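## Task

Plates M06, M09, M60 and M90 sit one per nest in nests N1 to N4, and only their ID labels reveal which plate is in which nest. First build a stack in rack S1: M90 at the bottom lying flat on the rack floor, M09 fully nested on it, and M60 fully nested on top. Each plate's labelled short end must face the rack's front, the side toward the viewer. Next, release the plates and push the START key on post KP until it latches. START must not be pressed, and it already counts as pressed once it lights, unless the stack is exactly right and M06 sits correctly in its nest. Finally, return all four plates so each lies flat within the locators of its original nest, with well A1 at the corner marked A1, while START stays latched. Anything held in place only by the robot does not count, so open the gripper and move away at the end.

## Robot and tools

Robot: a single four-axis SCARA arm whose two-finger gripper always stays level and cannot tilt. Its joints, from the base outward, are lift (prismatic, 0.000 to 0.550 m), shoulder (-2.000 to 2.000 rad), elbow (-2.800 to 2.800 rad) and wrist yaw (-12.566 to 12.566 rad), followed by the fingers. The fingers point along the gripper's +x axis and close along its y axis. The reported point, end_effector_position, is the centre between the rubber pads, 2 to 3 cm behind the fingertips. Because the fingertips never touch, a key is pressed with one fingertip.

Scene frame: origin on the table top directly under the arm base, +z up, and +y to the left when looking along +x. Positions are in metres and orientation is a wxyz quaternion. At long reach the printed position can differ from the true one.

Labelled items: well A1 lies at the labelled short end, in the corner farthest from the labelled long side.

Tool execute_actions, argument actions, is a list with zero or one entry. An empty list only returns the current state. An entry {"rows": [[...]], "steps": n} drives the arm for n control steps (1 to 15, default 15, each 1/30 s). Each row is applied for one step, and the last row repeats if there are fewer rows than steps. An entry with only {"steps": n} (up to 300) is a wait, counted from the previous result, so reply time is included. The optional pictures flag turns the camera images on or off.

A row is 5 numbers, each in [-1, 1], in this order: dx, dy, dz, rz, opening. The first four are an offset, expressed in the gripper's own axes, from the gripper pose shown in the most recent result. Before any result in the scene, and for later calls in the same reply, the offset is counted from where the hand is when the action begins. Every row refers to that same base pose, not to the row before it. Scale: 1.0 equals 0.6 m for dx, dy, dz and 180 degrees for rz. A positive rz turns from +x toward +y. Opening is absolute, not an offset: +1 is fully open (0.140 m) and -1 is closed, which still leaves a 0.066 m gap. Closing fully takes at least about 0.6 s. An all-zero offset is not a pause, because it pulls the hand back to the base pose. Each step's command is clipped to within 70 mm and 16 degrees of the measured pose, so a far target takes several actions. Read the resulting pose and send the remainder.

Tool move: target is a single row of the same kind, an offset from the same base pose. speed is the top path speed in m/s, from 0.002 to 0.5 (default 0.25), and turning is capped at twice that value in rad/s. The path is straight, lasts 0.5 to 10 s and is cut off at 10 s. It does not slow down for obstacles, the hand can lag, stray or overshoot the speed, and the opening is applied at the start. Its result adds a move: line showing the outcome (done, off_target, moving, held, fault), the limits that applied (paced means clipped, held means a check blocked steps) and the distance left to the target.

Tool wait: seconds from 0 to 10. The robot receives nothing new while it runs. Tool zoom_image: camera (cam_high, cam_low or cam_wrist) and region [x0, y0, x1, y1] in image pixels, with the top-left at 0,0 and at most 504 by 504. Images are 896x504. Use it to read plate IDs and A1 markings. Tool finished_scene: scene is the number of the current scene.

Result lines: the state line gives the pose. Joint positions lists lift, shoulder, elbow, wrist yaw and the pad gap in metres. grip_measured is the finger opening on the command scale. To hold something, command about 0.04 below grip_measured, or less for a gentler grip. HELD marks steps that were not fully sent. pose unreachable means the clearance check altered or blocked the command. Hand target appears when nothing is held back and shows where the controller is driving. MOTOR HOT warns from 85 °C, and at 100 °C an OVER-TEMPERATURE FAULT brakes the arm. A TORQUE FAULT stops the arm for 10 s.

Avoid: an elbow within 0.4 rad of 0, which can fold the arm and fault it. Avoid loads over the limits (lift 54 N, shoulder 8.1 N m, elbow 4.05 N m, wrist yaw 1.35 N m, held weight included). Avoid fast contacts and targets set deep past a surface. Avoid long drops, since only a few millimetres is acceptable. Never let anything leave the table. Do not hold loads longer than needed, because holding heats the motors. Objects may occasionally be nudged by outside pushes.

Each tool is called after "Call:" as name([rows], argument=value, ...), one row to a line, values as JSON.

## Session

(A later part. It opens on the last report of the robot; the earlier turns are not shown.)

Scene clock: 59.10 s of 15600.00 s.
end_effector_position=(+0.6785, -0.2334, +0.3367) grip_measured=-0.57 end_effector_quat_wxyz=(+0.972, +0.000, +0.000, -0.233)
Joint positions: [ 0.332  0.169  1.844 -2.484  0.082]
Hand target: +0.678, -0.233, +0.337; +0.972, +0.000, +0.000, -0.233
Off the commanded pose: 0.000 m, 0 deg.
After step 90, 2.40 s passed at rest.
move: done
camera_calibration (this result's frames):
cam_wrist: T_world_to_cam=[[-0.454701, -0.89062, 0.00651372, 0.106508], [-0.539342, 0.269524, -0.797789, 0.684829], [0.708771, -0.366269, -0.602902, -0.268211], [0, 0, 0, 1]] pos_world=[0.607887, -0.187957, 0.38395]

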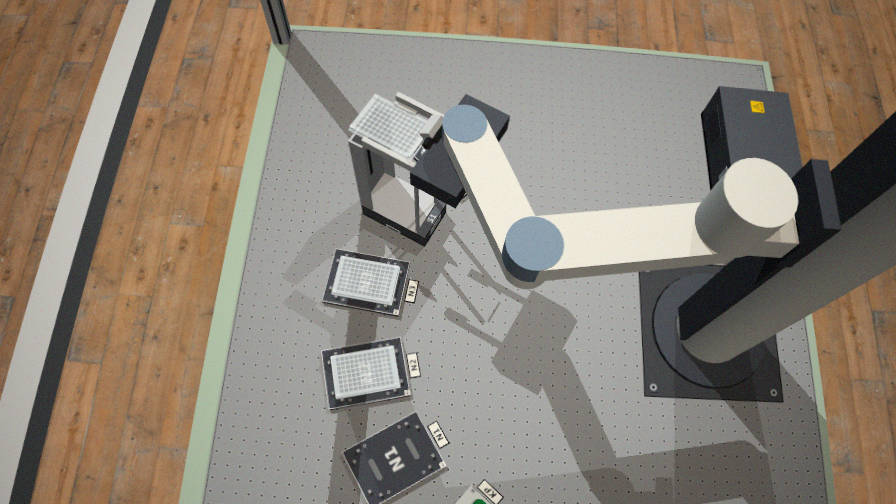

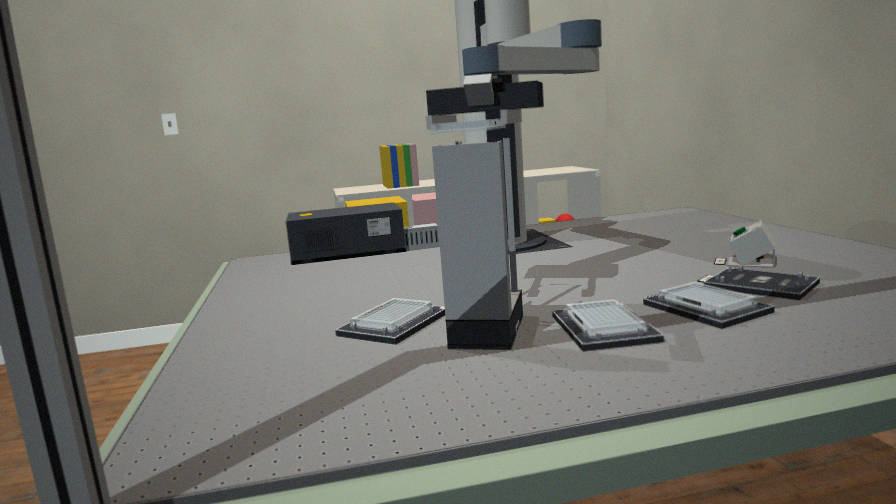

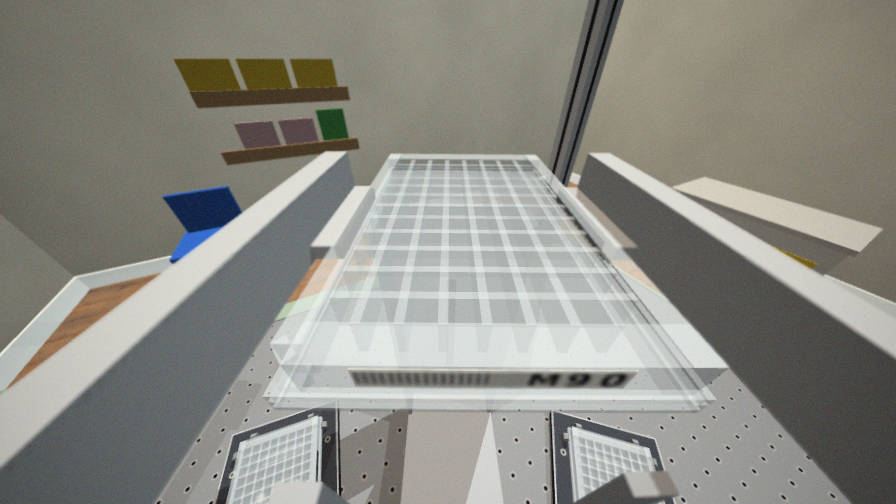

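Call:
move(target=[-0.0095,0.003,0,0.007,-0.62], speed=0.05)

Call:
zoom_image(camera="cam_wrist", region=[240,380,744,504])

Scene clock: 66.57 s of 15600.00 s.
end_effector_position=(+0.6742, -0.2293, +0.3367) grip_measured=-0.57 end_effector_quat_wxyz=(+0.975, +0.000, +0.000, -0.223)
Joint positions: [ 0.332  0.182  1.808 -2.439  0.082]
Hand target: +0.674, -0.229, +0.337; +0.975, +0.000, +0.000, -0.223
Off the commanded pose: 0.000 m, 0 deg.
After step 90, 3.77 s passed at rest.
move: done
camera_calibration (this result's frames):
cam_wrist: T_world_to_cam=[[-0.435269, -0.900277, 0.00651372, 0.0928983], [-0.545064, 0.257757, -0.797789, 0.682568], [0.716552, -0.350803, -0.602902, -0.265366], [0, 0, 0, 1]] pos_world=[0.602627, -0.185394, 0.38395]

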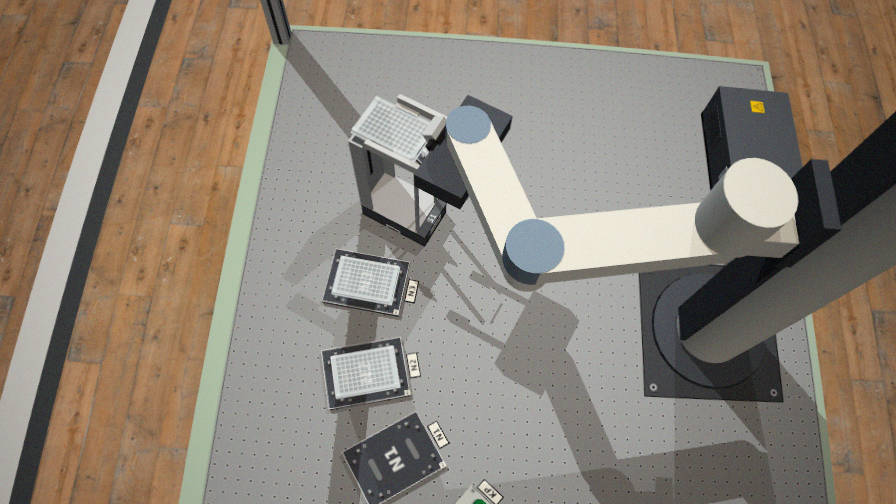

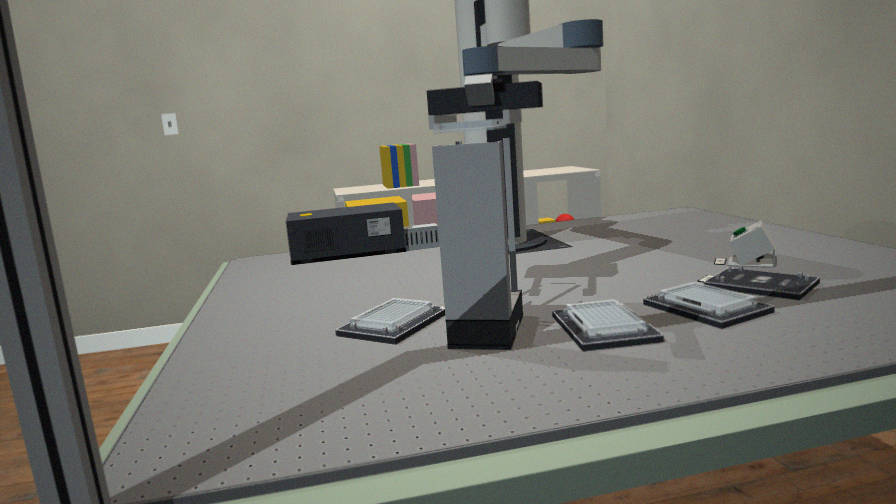

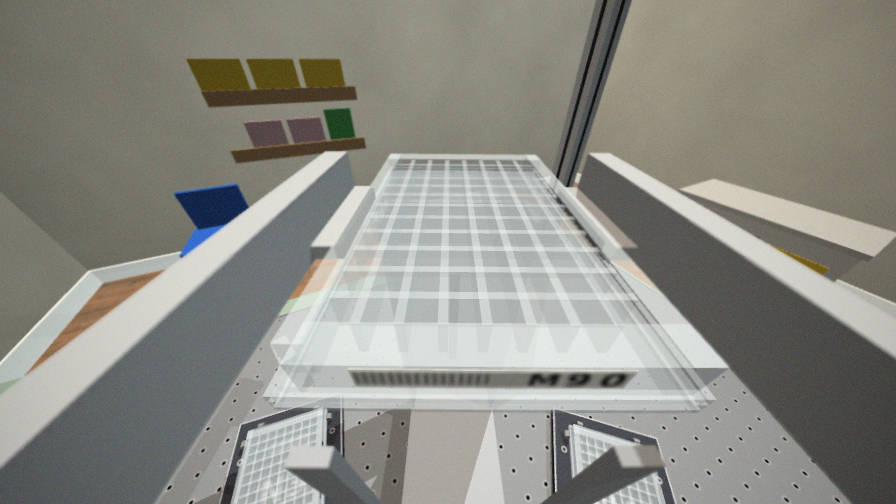

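Region (240, 380, 744, 504) of cam_wrist's 896x504 image, scaled by 1.000; it fills the top 124 rows of this view, and the rest is white.

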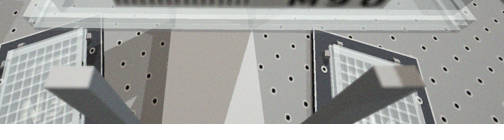

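Call:
move(target=[0,0.003,-0.006,0,-0.62], speed=0.03)

Scene clock: 70.77 s of 15600.00 s.
end_effector_position=(+0.6749, -0.2278, +0.3332) grip_measured=-0.57 end_effector_quat_wxyz=(+0.975, +0.000, +0.000, -0.223)
Joint positions: [ 0.328  0.186  1.808 -2.444  0.082]
Hand target: +0.675, -0.228, +0.333; +0.975, +0.000, +0.000, -0.223
Off the commanded pose: 0.000 m, 0 deg.
After step 90, 0.50 s passed at rest.
move: done
camera_calibration (this result's frames):
cam_wrist: T_world_to_cam=[[-0.435268, -0.900277, 0.00651372, 0.0946486], [-0.545064, 0.257756, -0.797789, 0.679711], [0.716552, -0.350802, -0.602902, -0.267506], [0, 0, 0, 1]] pos_world=[0.603365, -0.183831, 0.380369]

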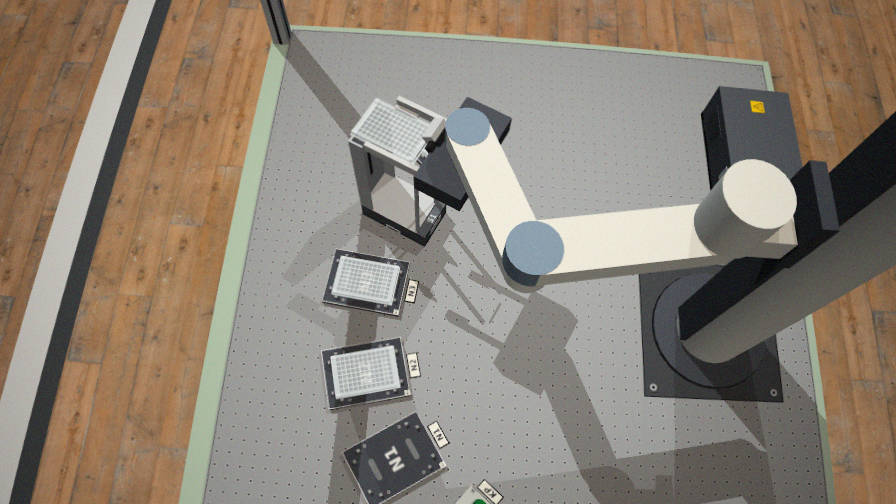

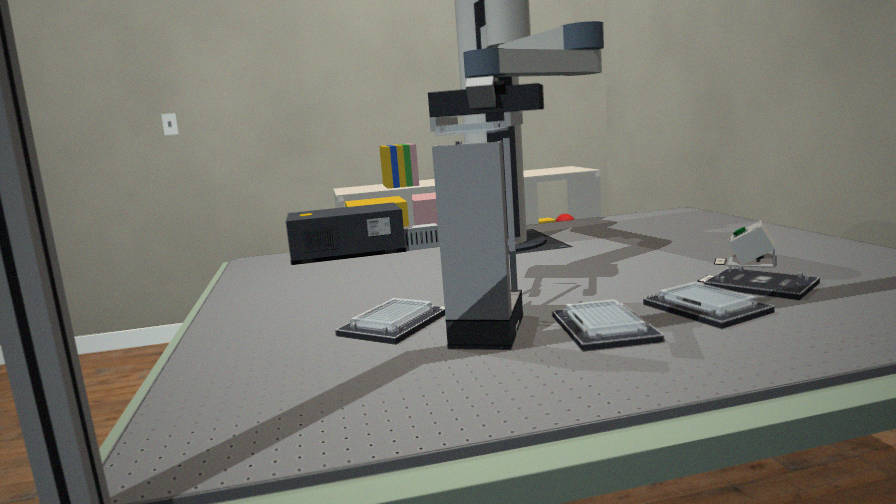

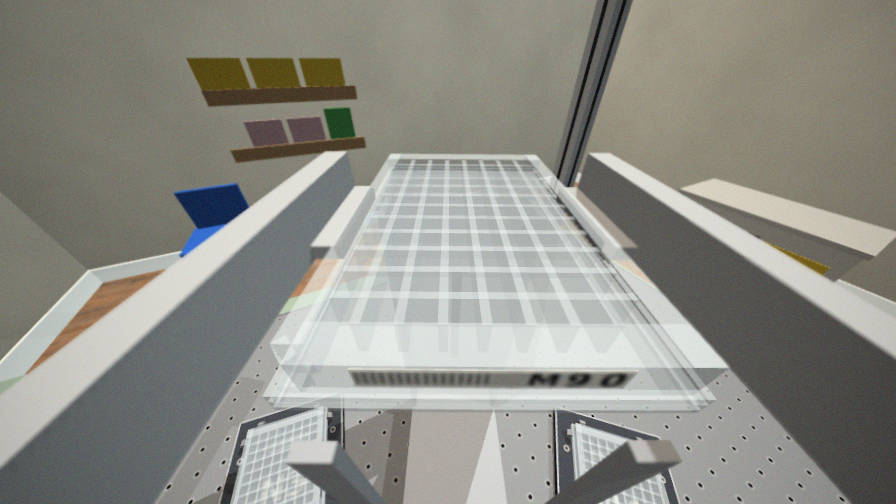

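Close to the reference. Lower slowly.

Call:
move(target=[0,0,-0.02,0,-0.62], speed=0.01)

Scene clock: 74.27 s of 15600.00 s.
end_effector_position=(+0.6749, -0.2278, +0.3212) grip_measured=-0.57 end_effector_quat_wxyz=(+0.975, +0.000, +0.000, -0.223)
Joint positions: [ 0.316  0.186  1.808 -2.444  0.082]
Hand target: +0.675, -0.228, +0.321; +0.975, +0.000, +0.000, -0.223
Off the commanded pose: 0.000 m, 0 deg.
move: done
camera_calibration (this result's frames):
cam_wrist: T_world_to_cam=[[-0.435274, -0.900274, 0.00651372, 0.0947299], [-0.545062, 0.25776, -0.797789, 0.670133], [0.71655, -0.350807, -0.602902, -0.274742], [0, 0, 0, 1]] pos_world=[0.603364, -0.183833, 0.368365]

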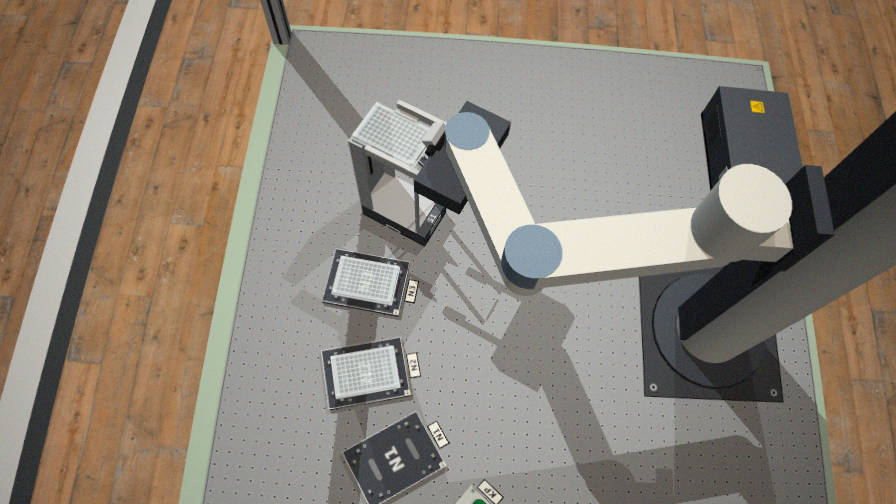

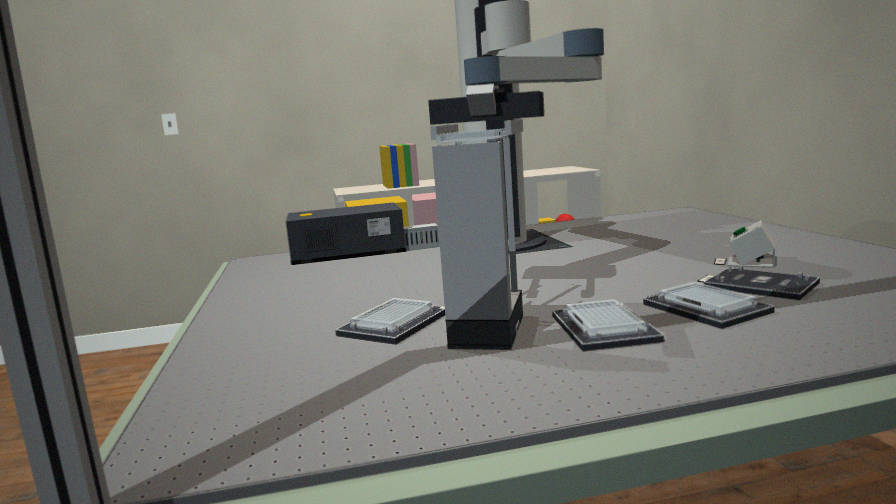

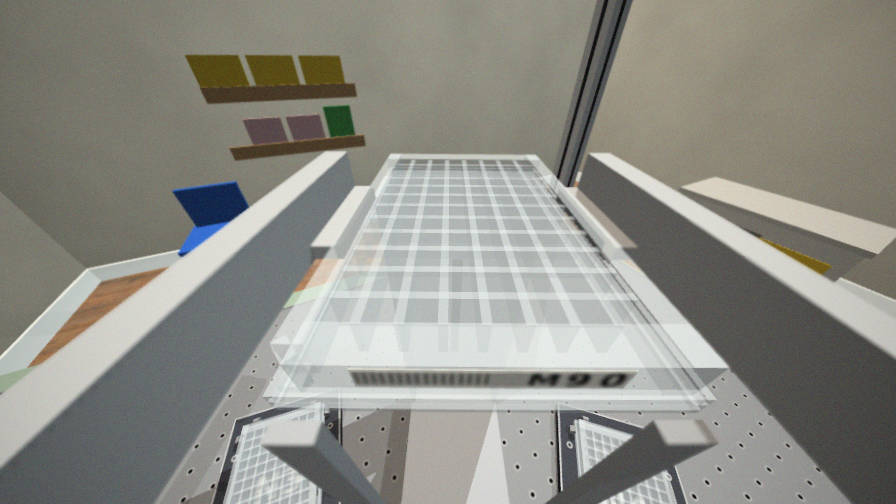

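Call:
move(target=[0,0,-0.008,0,-0.62], speed=0.006)

Call:
zoom_image(camera="cam_wrist", region=[240,360,744,480])

Scene clock: 78.23 s of 15600.00 s.
end_effector_position=(+0.6748, -0.2278, +0.3167) grip_measured=-0.57 end_effector_quat_wxyz=(+0.975, +0.000, +0.000, -0.223)
Joint positions: [ 0.312  0.186  1.808 -2.443  0.082]
Hand target: +0.675, -0.228, +0.316; +0.975, +0.000, +0.000, -0.223
Off the commanded pose: 0.000 m, 0 deg.
move: done
camera_calibration (this result's frames):
cam_wrist: T_world_to_cam=[[-0.435328, -0.900248, 0.00651372, 0.0947372], [-0.545047, 0.257793, -0.797789, 0.666491], [0.716529, -0.35085, -0.602902, -0.277382], [0, 0, 0, 1]] pos_world=[0.603263, -0.183849, 0.363868]

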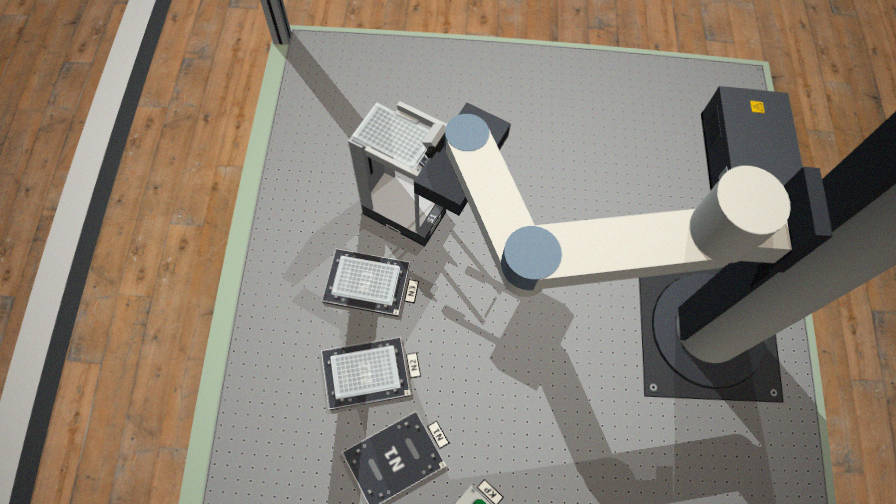

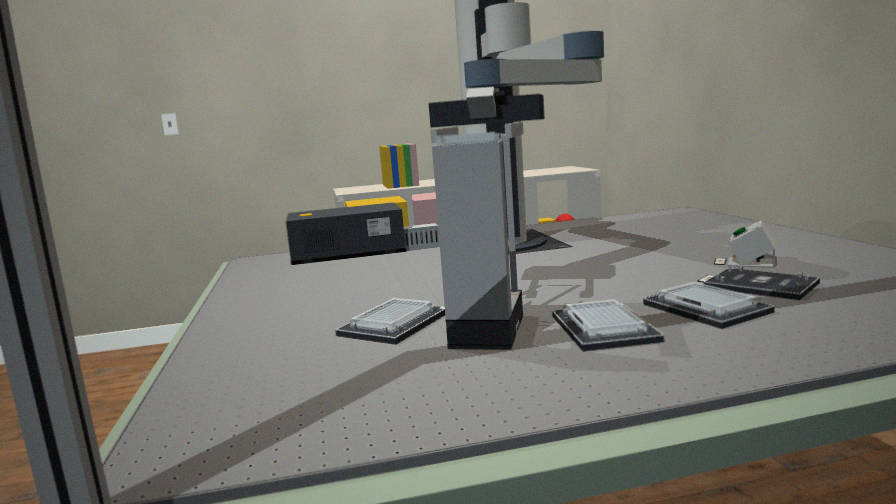

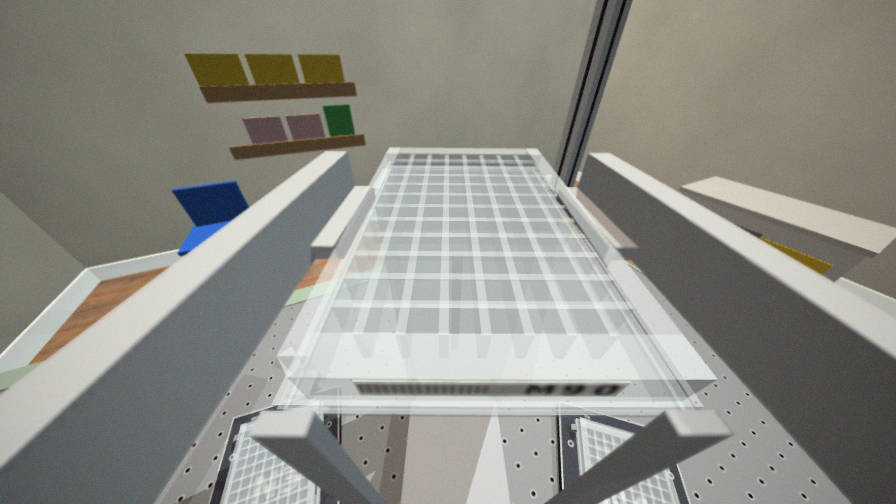

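Region (240, 360, 744, 480) of cam_wrist's 896x504 image, scaled by 1.000; it fills the top 120 rows of this view, and the rest is white.

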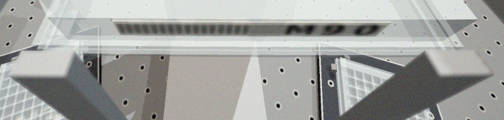

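Call:
move(target=[0,0,0.003,0,-0.62], speed=0.01)

Call:
move(target=[-0.0016,0,0,0.002,-0.62], speed=0.005)

Call:
move(target=[0,0,-0.008,0,-0.62], speed=0.006)

Scene clock: 84.50 s of 15600.00 s.
end_effector_position=(+0.6749, -0.2277, +0.3184) grip_measured=-0.57 end_effector_quat_wxyz=(+0.975, +0.000, +0.000, -0.223)
Joint positions: [ 0.313  0.186  1.808 -2.443  0.082]
Hand target: +0.675, -0.228, +0.318; +0.975, +0.000, +0.000, -0.223
Off the commanded pose: 0.000 m, 0 deg.
After step 90, 2.57 s passed at rest.
move: done
camera_calibration (this result's frames):
cam_wrist: T_world_to_cam=[[-0.435105, -0.900356, 0.00651372, 0.0946105], [-0.545111, 0.257658, -0.797789, 0.667892], [0.716616, -0.350672, -0.602902, -0.276342], [0, 0, 0, 1]] pos_world=[0.603272, -0.18381, 0.365613]

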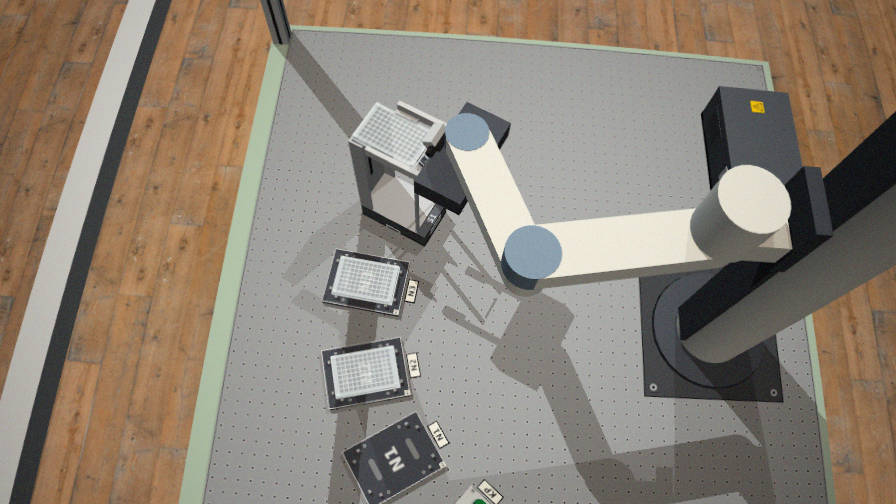

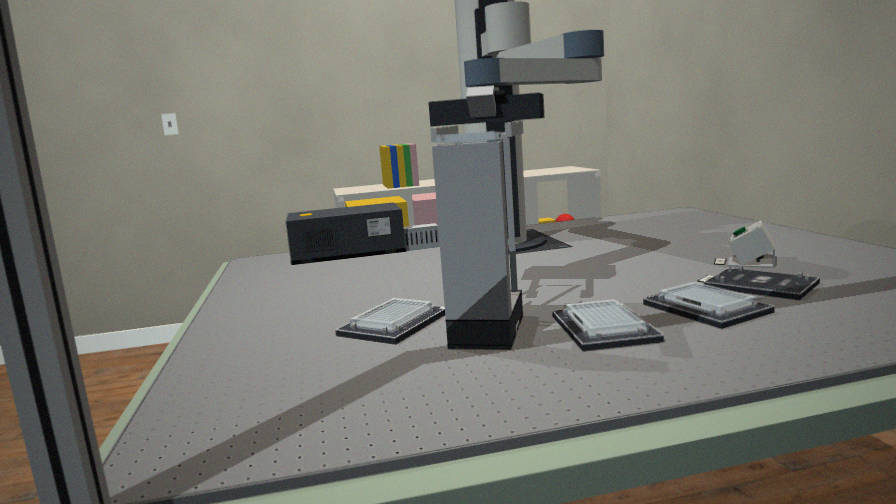

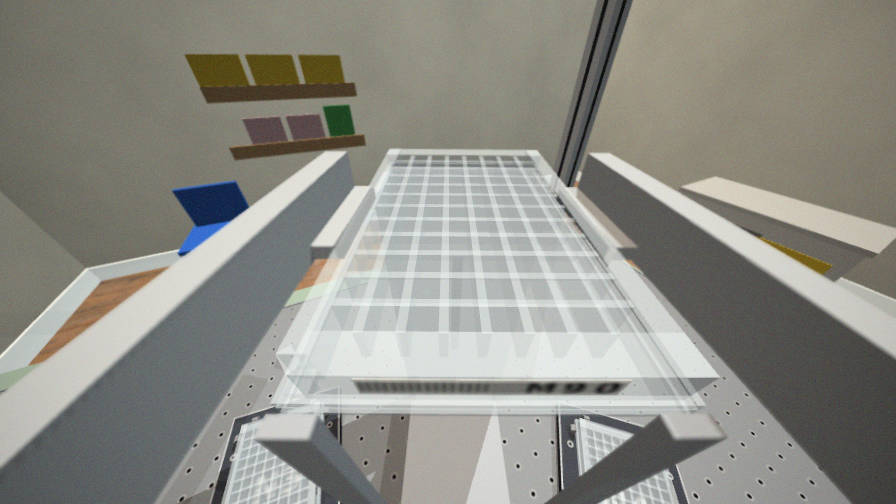

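Scene clock: 85.33 s of 15600.00 s.
end_effector_position=(+0.6740, -0.2274, +0.3184) grip_measured=-0.57 end_effector_quat_wxyz=(+0.976, +0.000, +0.000, -0.220)
Joint positions: [ 0.313  0.187  1.802 -2.432  0.082]
Hand target: +0.674, -0.227, +0.318; +0.976, +0.000, +0.000, -0.220
Off the commanded pose: 0.000 m, 0 deg.
move: done
camera_calibration (this result's frames):
cam_wrist: T_world_to_cam=[[-0.429699, -0.902949, 0.00651372, 0.0902825], [-0.546646, 0.254385, -0.797789, 0.667614], [0.718705, -0.34637, -0.602902, -0.276022], [0, 0, 0, 1]] pos_world=[0.602121, -0.183916, 0.365613]

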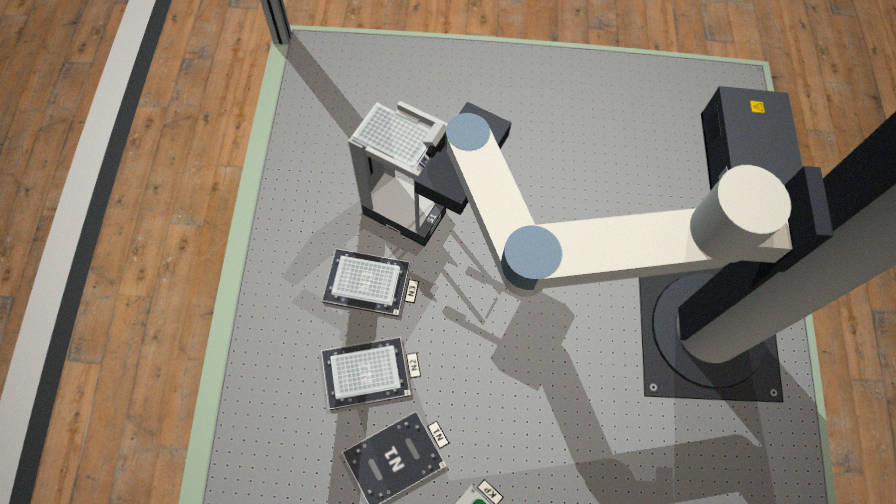

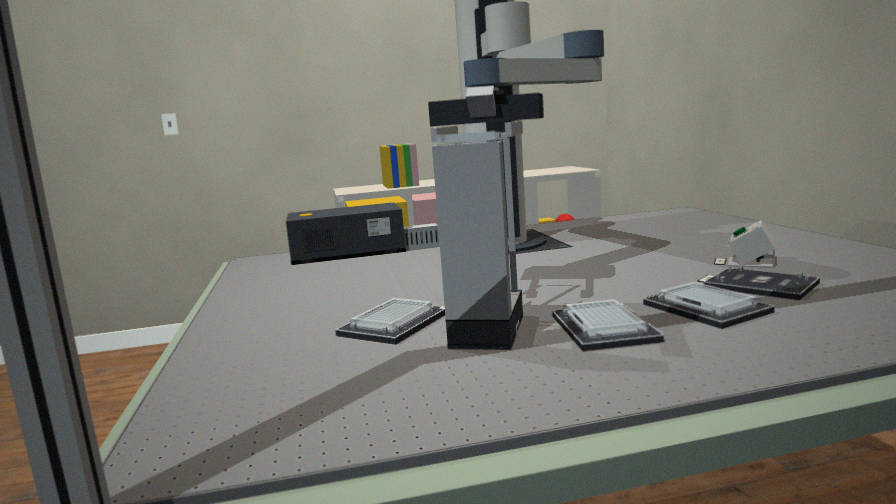

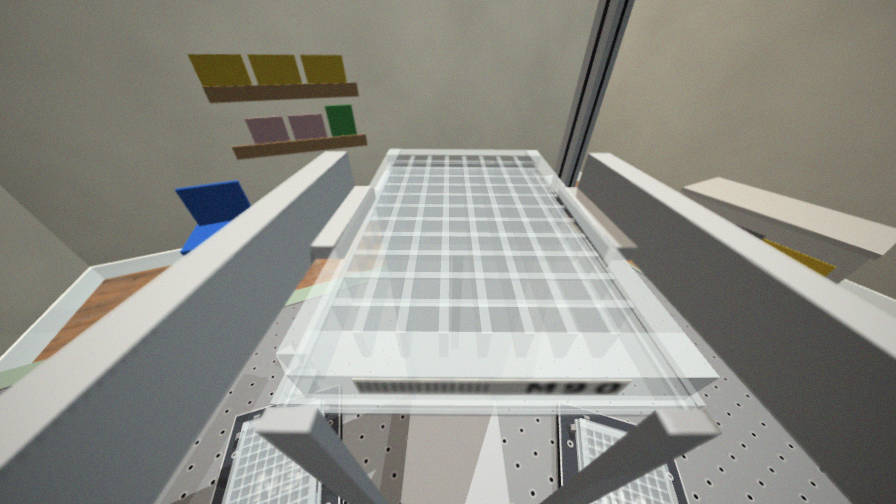

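Scene clock: 86.37 s of 15600.00 s.
end_effector_position=(+0.6740, -0.2274, +0.3136) grip_measured=-0.57 end_effector_quat_wxyz=(+0.976, +0.000, +0.000, -0.220)
Joint positions: [ 0.309  0.187  1.802 -2.432  0.082]
Hand target: +0.674, -0.227, +0.314; +0.976, +0.000, +0.000, -0.220
Off the commanded pose: 0.000 m, 0 deg.
move: done
camera_calibration (this result's frames):
cam_wrist: T_world_to_cam=[[-0.429713, -0.902942, 0.00651372, 0.0903155], [-0.546642, 0.254394, -0.797789, 0.663798], [0.7187, -0.346381, -0.602902, -0.278905], [0, 0, 0, 1]] pos_world=[0.602119, -0.183924, 0.36083]

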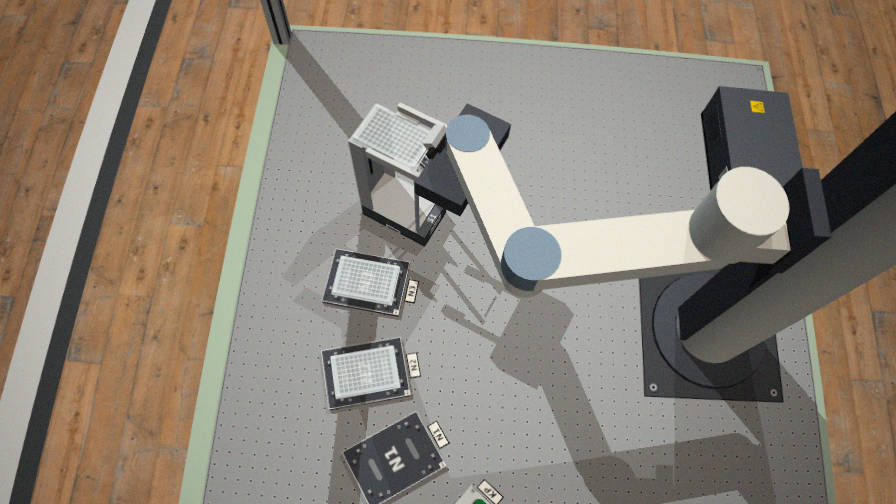

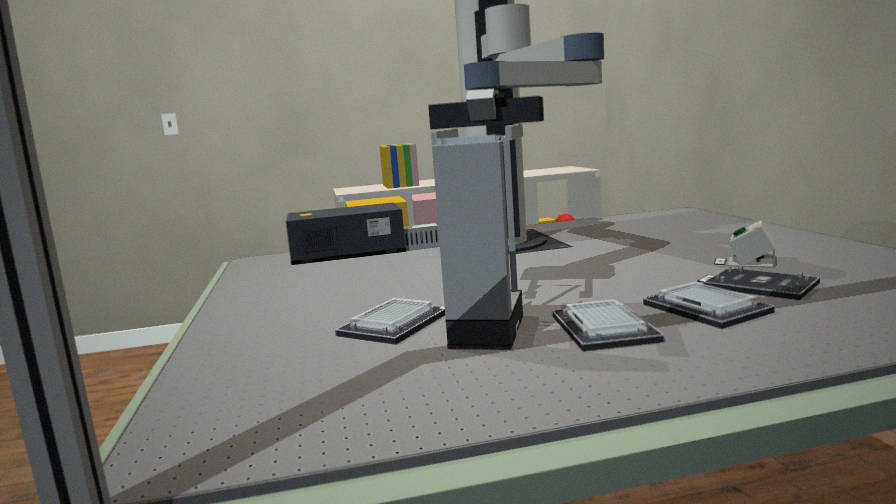

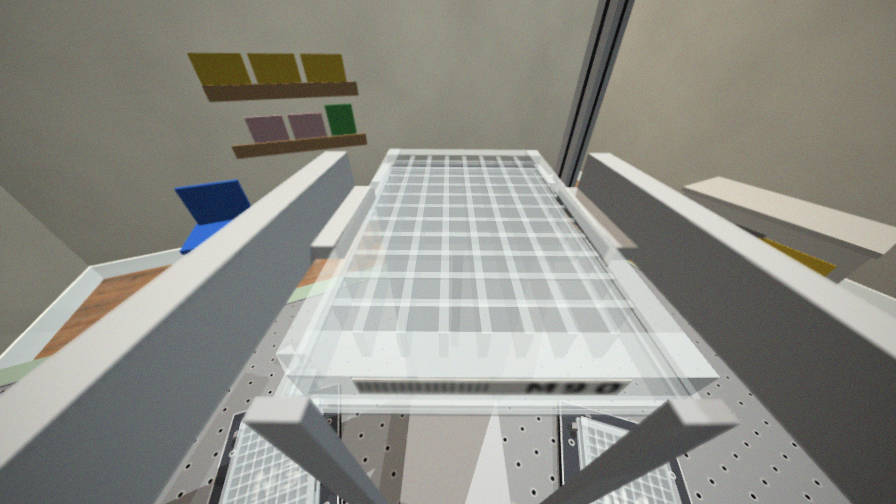

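It's in. Floor height may be different here, so I'll go down to ~0.085.

Call:
move(target=[0,0,-0.38,0,-0.62], speed=0.06)

Call:
move(target=[0,0,-0.016,0,-0.62], speed=0.006)

Scene clock: 92.83 s of 15600.00 s.
end_effector_position=(+0.6740, -0.2274, +0.0856) grip_measured=-0.57 end_effector_quat_wxyz=(+0.976, +0.000, +0.000, -0.220)
Joint positions: [ 0.081  0.187  1.802 -2.432  0.082]
Hand target: +0.674, -0.227, +0.086; +0.976, +0.000, +0.000, -0.220
Off the commanded pose: 0.000 m, 0 deg.
move: done
camera_calibration (this result's frames):
cam_wrist: T_world_to_cam=[[-0.429746, -0.902926, 0.00651372, 0.0918152], [-0.546632, 0.254414, -0.797789, 0.481839], [0.718687, -0.346407, -0.602902, -0.416405], [0, 0, 0, 1]] pos_world=[0.602111, -0.18393, 0.132756]

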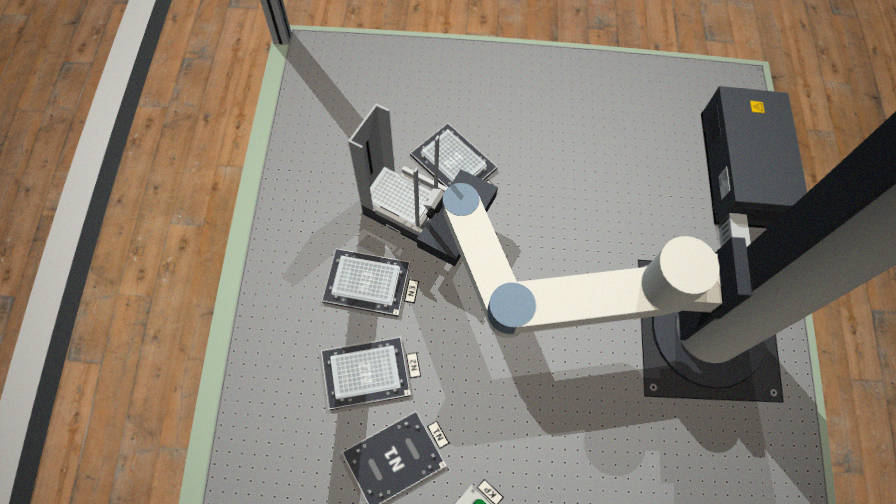

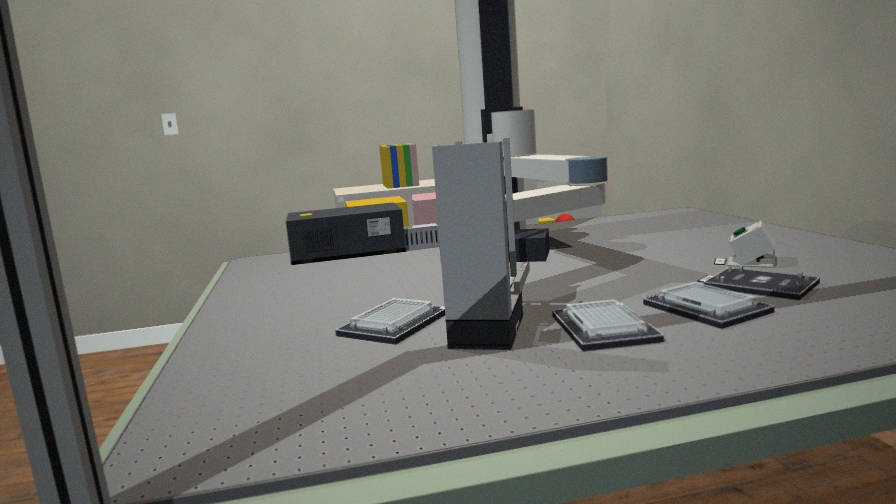

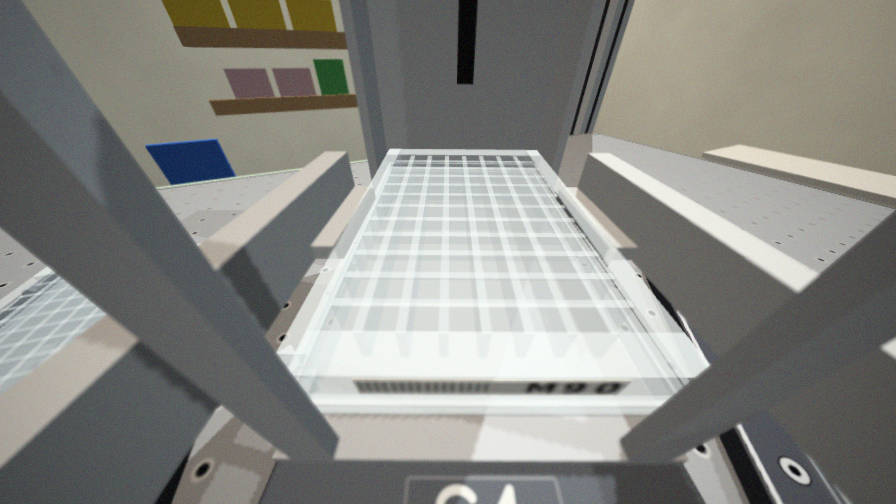

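Scene clock: 94.67 s of 15600.00 s.
end_effector_position=(+0.6740, -0.2274, +0.0760) grip_measured=-0.57 end_effector_quat_wxyz=(+0.976, +0.000, +0.000, -0.220)
Joint positions: [ 0.071  0.187  1.802 -2.432  0.082]
Hand target: +0.674, -0.227, +0.076; +0.976, +0.000, +0.000, -0.220
Off the commanded pose: 0.000 m, 0 deg.
move: done
camera_calibration (this result's frames):
cam_wrist: T_world_to_cam=[[-0.429747, -0.902926, 0.00651372, 0.0918777], [-0.546632, 0.254414, -0.797789, 0.474194], [0.718687, -0.346408, -0.602902, -0.422183], [0, 0, 0, 1]] pos_world=[0.602111, -0.18393, 0.123173]

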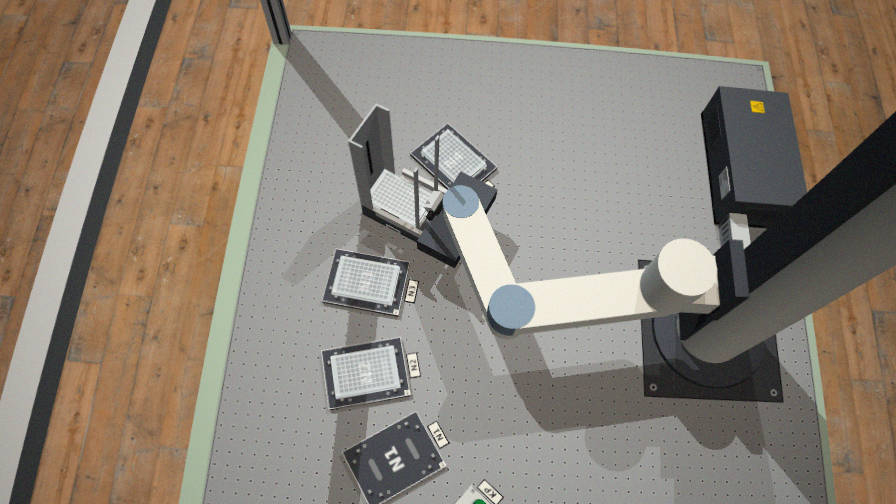

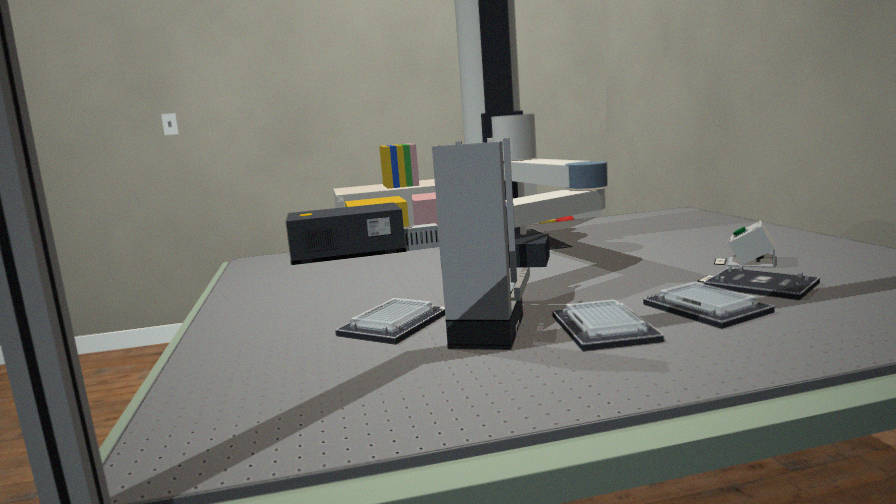

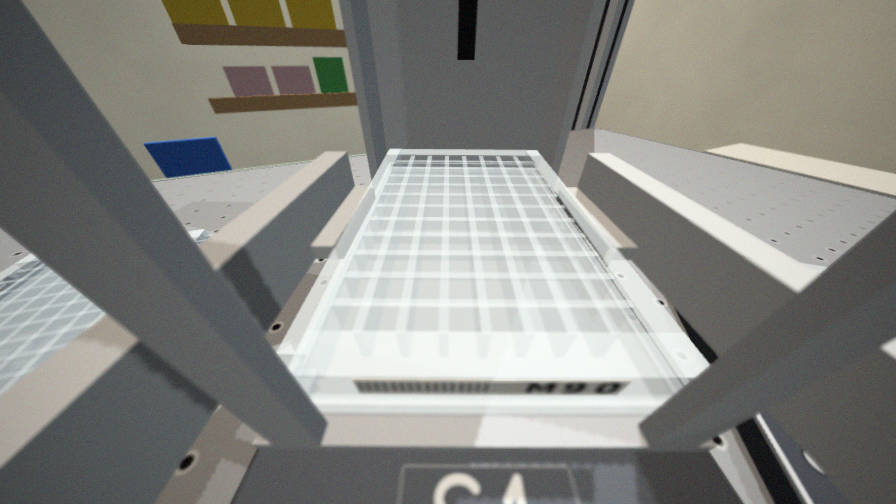

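Call:
move(target=[0,0,-0.008,0,-0.62], speed=0.005)

Scene clock: 97.33 s of 15600.00 s.
end_effector_position=(+0.6740, -0.2273, +0.0713) grip_measured=-0.57 end_effector_quat_wxyz=(+0.976, +0.000, +0.000, -0.220)
Joint positions: [ 0.066  0.187  1.802 -2.432  0.082]
Hand target: +0.674, -0.227, +0.071; +0.976, +0.000, +0.000, -0.220
Off the commanded pose: 0.000 m, 0 deg.
move: done
camera_calibration (this result's frames):
cam_wrist: T_world_to_cam=[[-0.429439, -0.903072, 0.00651372, 0.0917799], [-0.546719, 0.254228, -0.797789, 0.470552], [0.718805, -0.346163, -0.602902, -0.425042], [0, 0, 0, 1]] pos_world=[0.602195, -0.183877, 0.118544]

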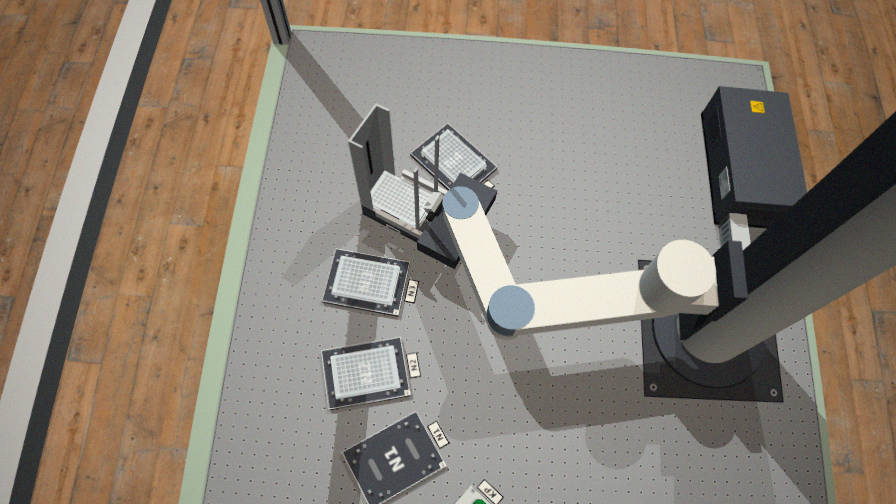

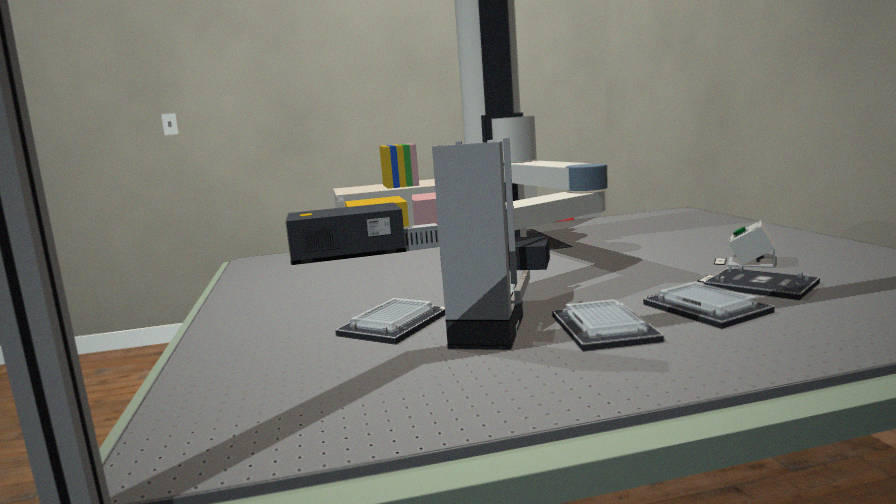

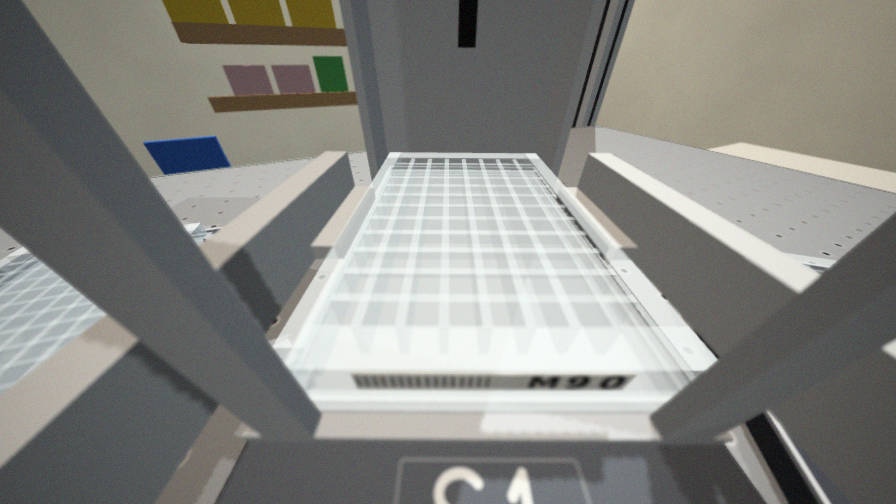

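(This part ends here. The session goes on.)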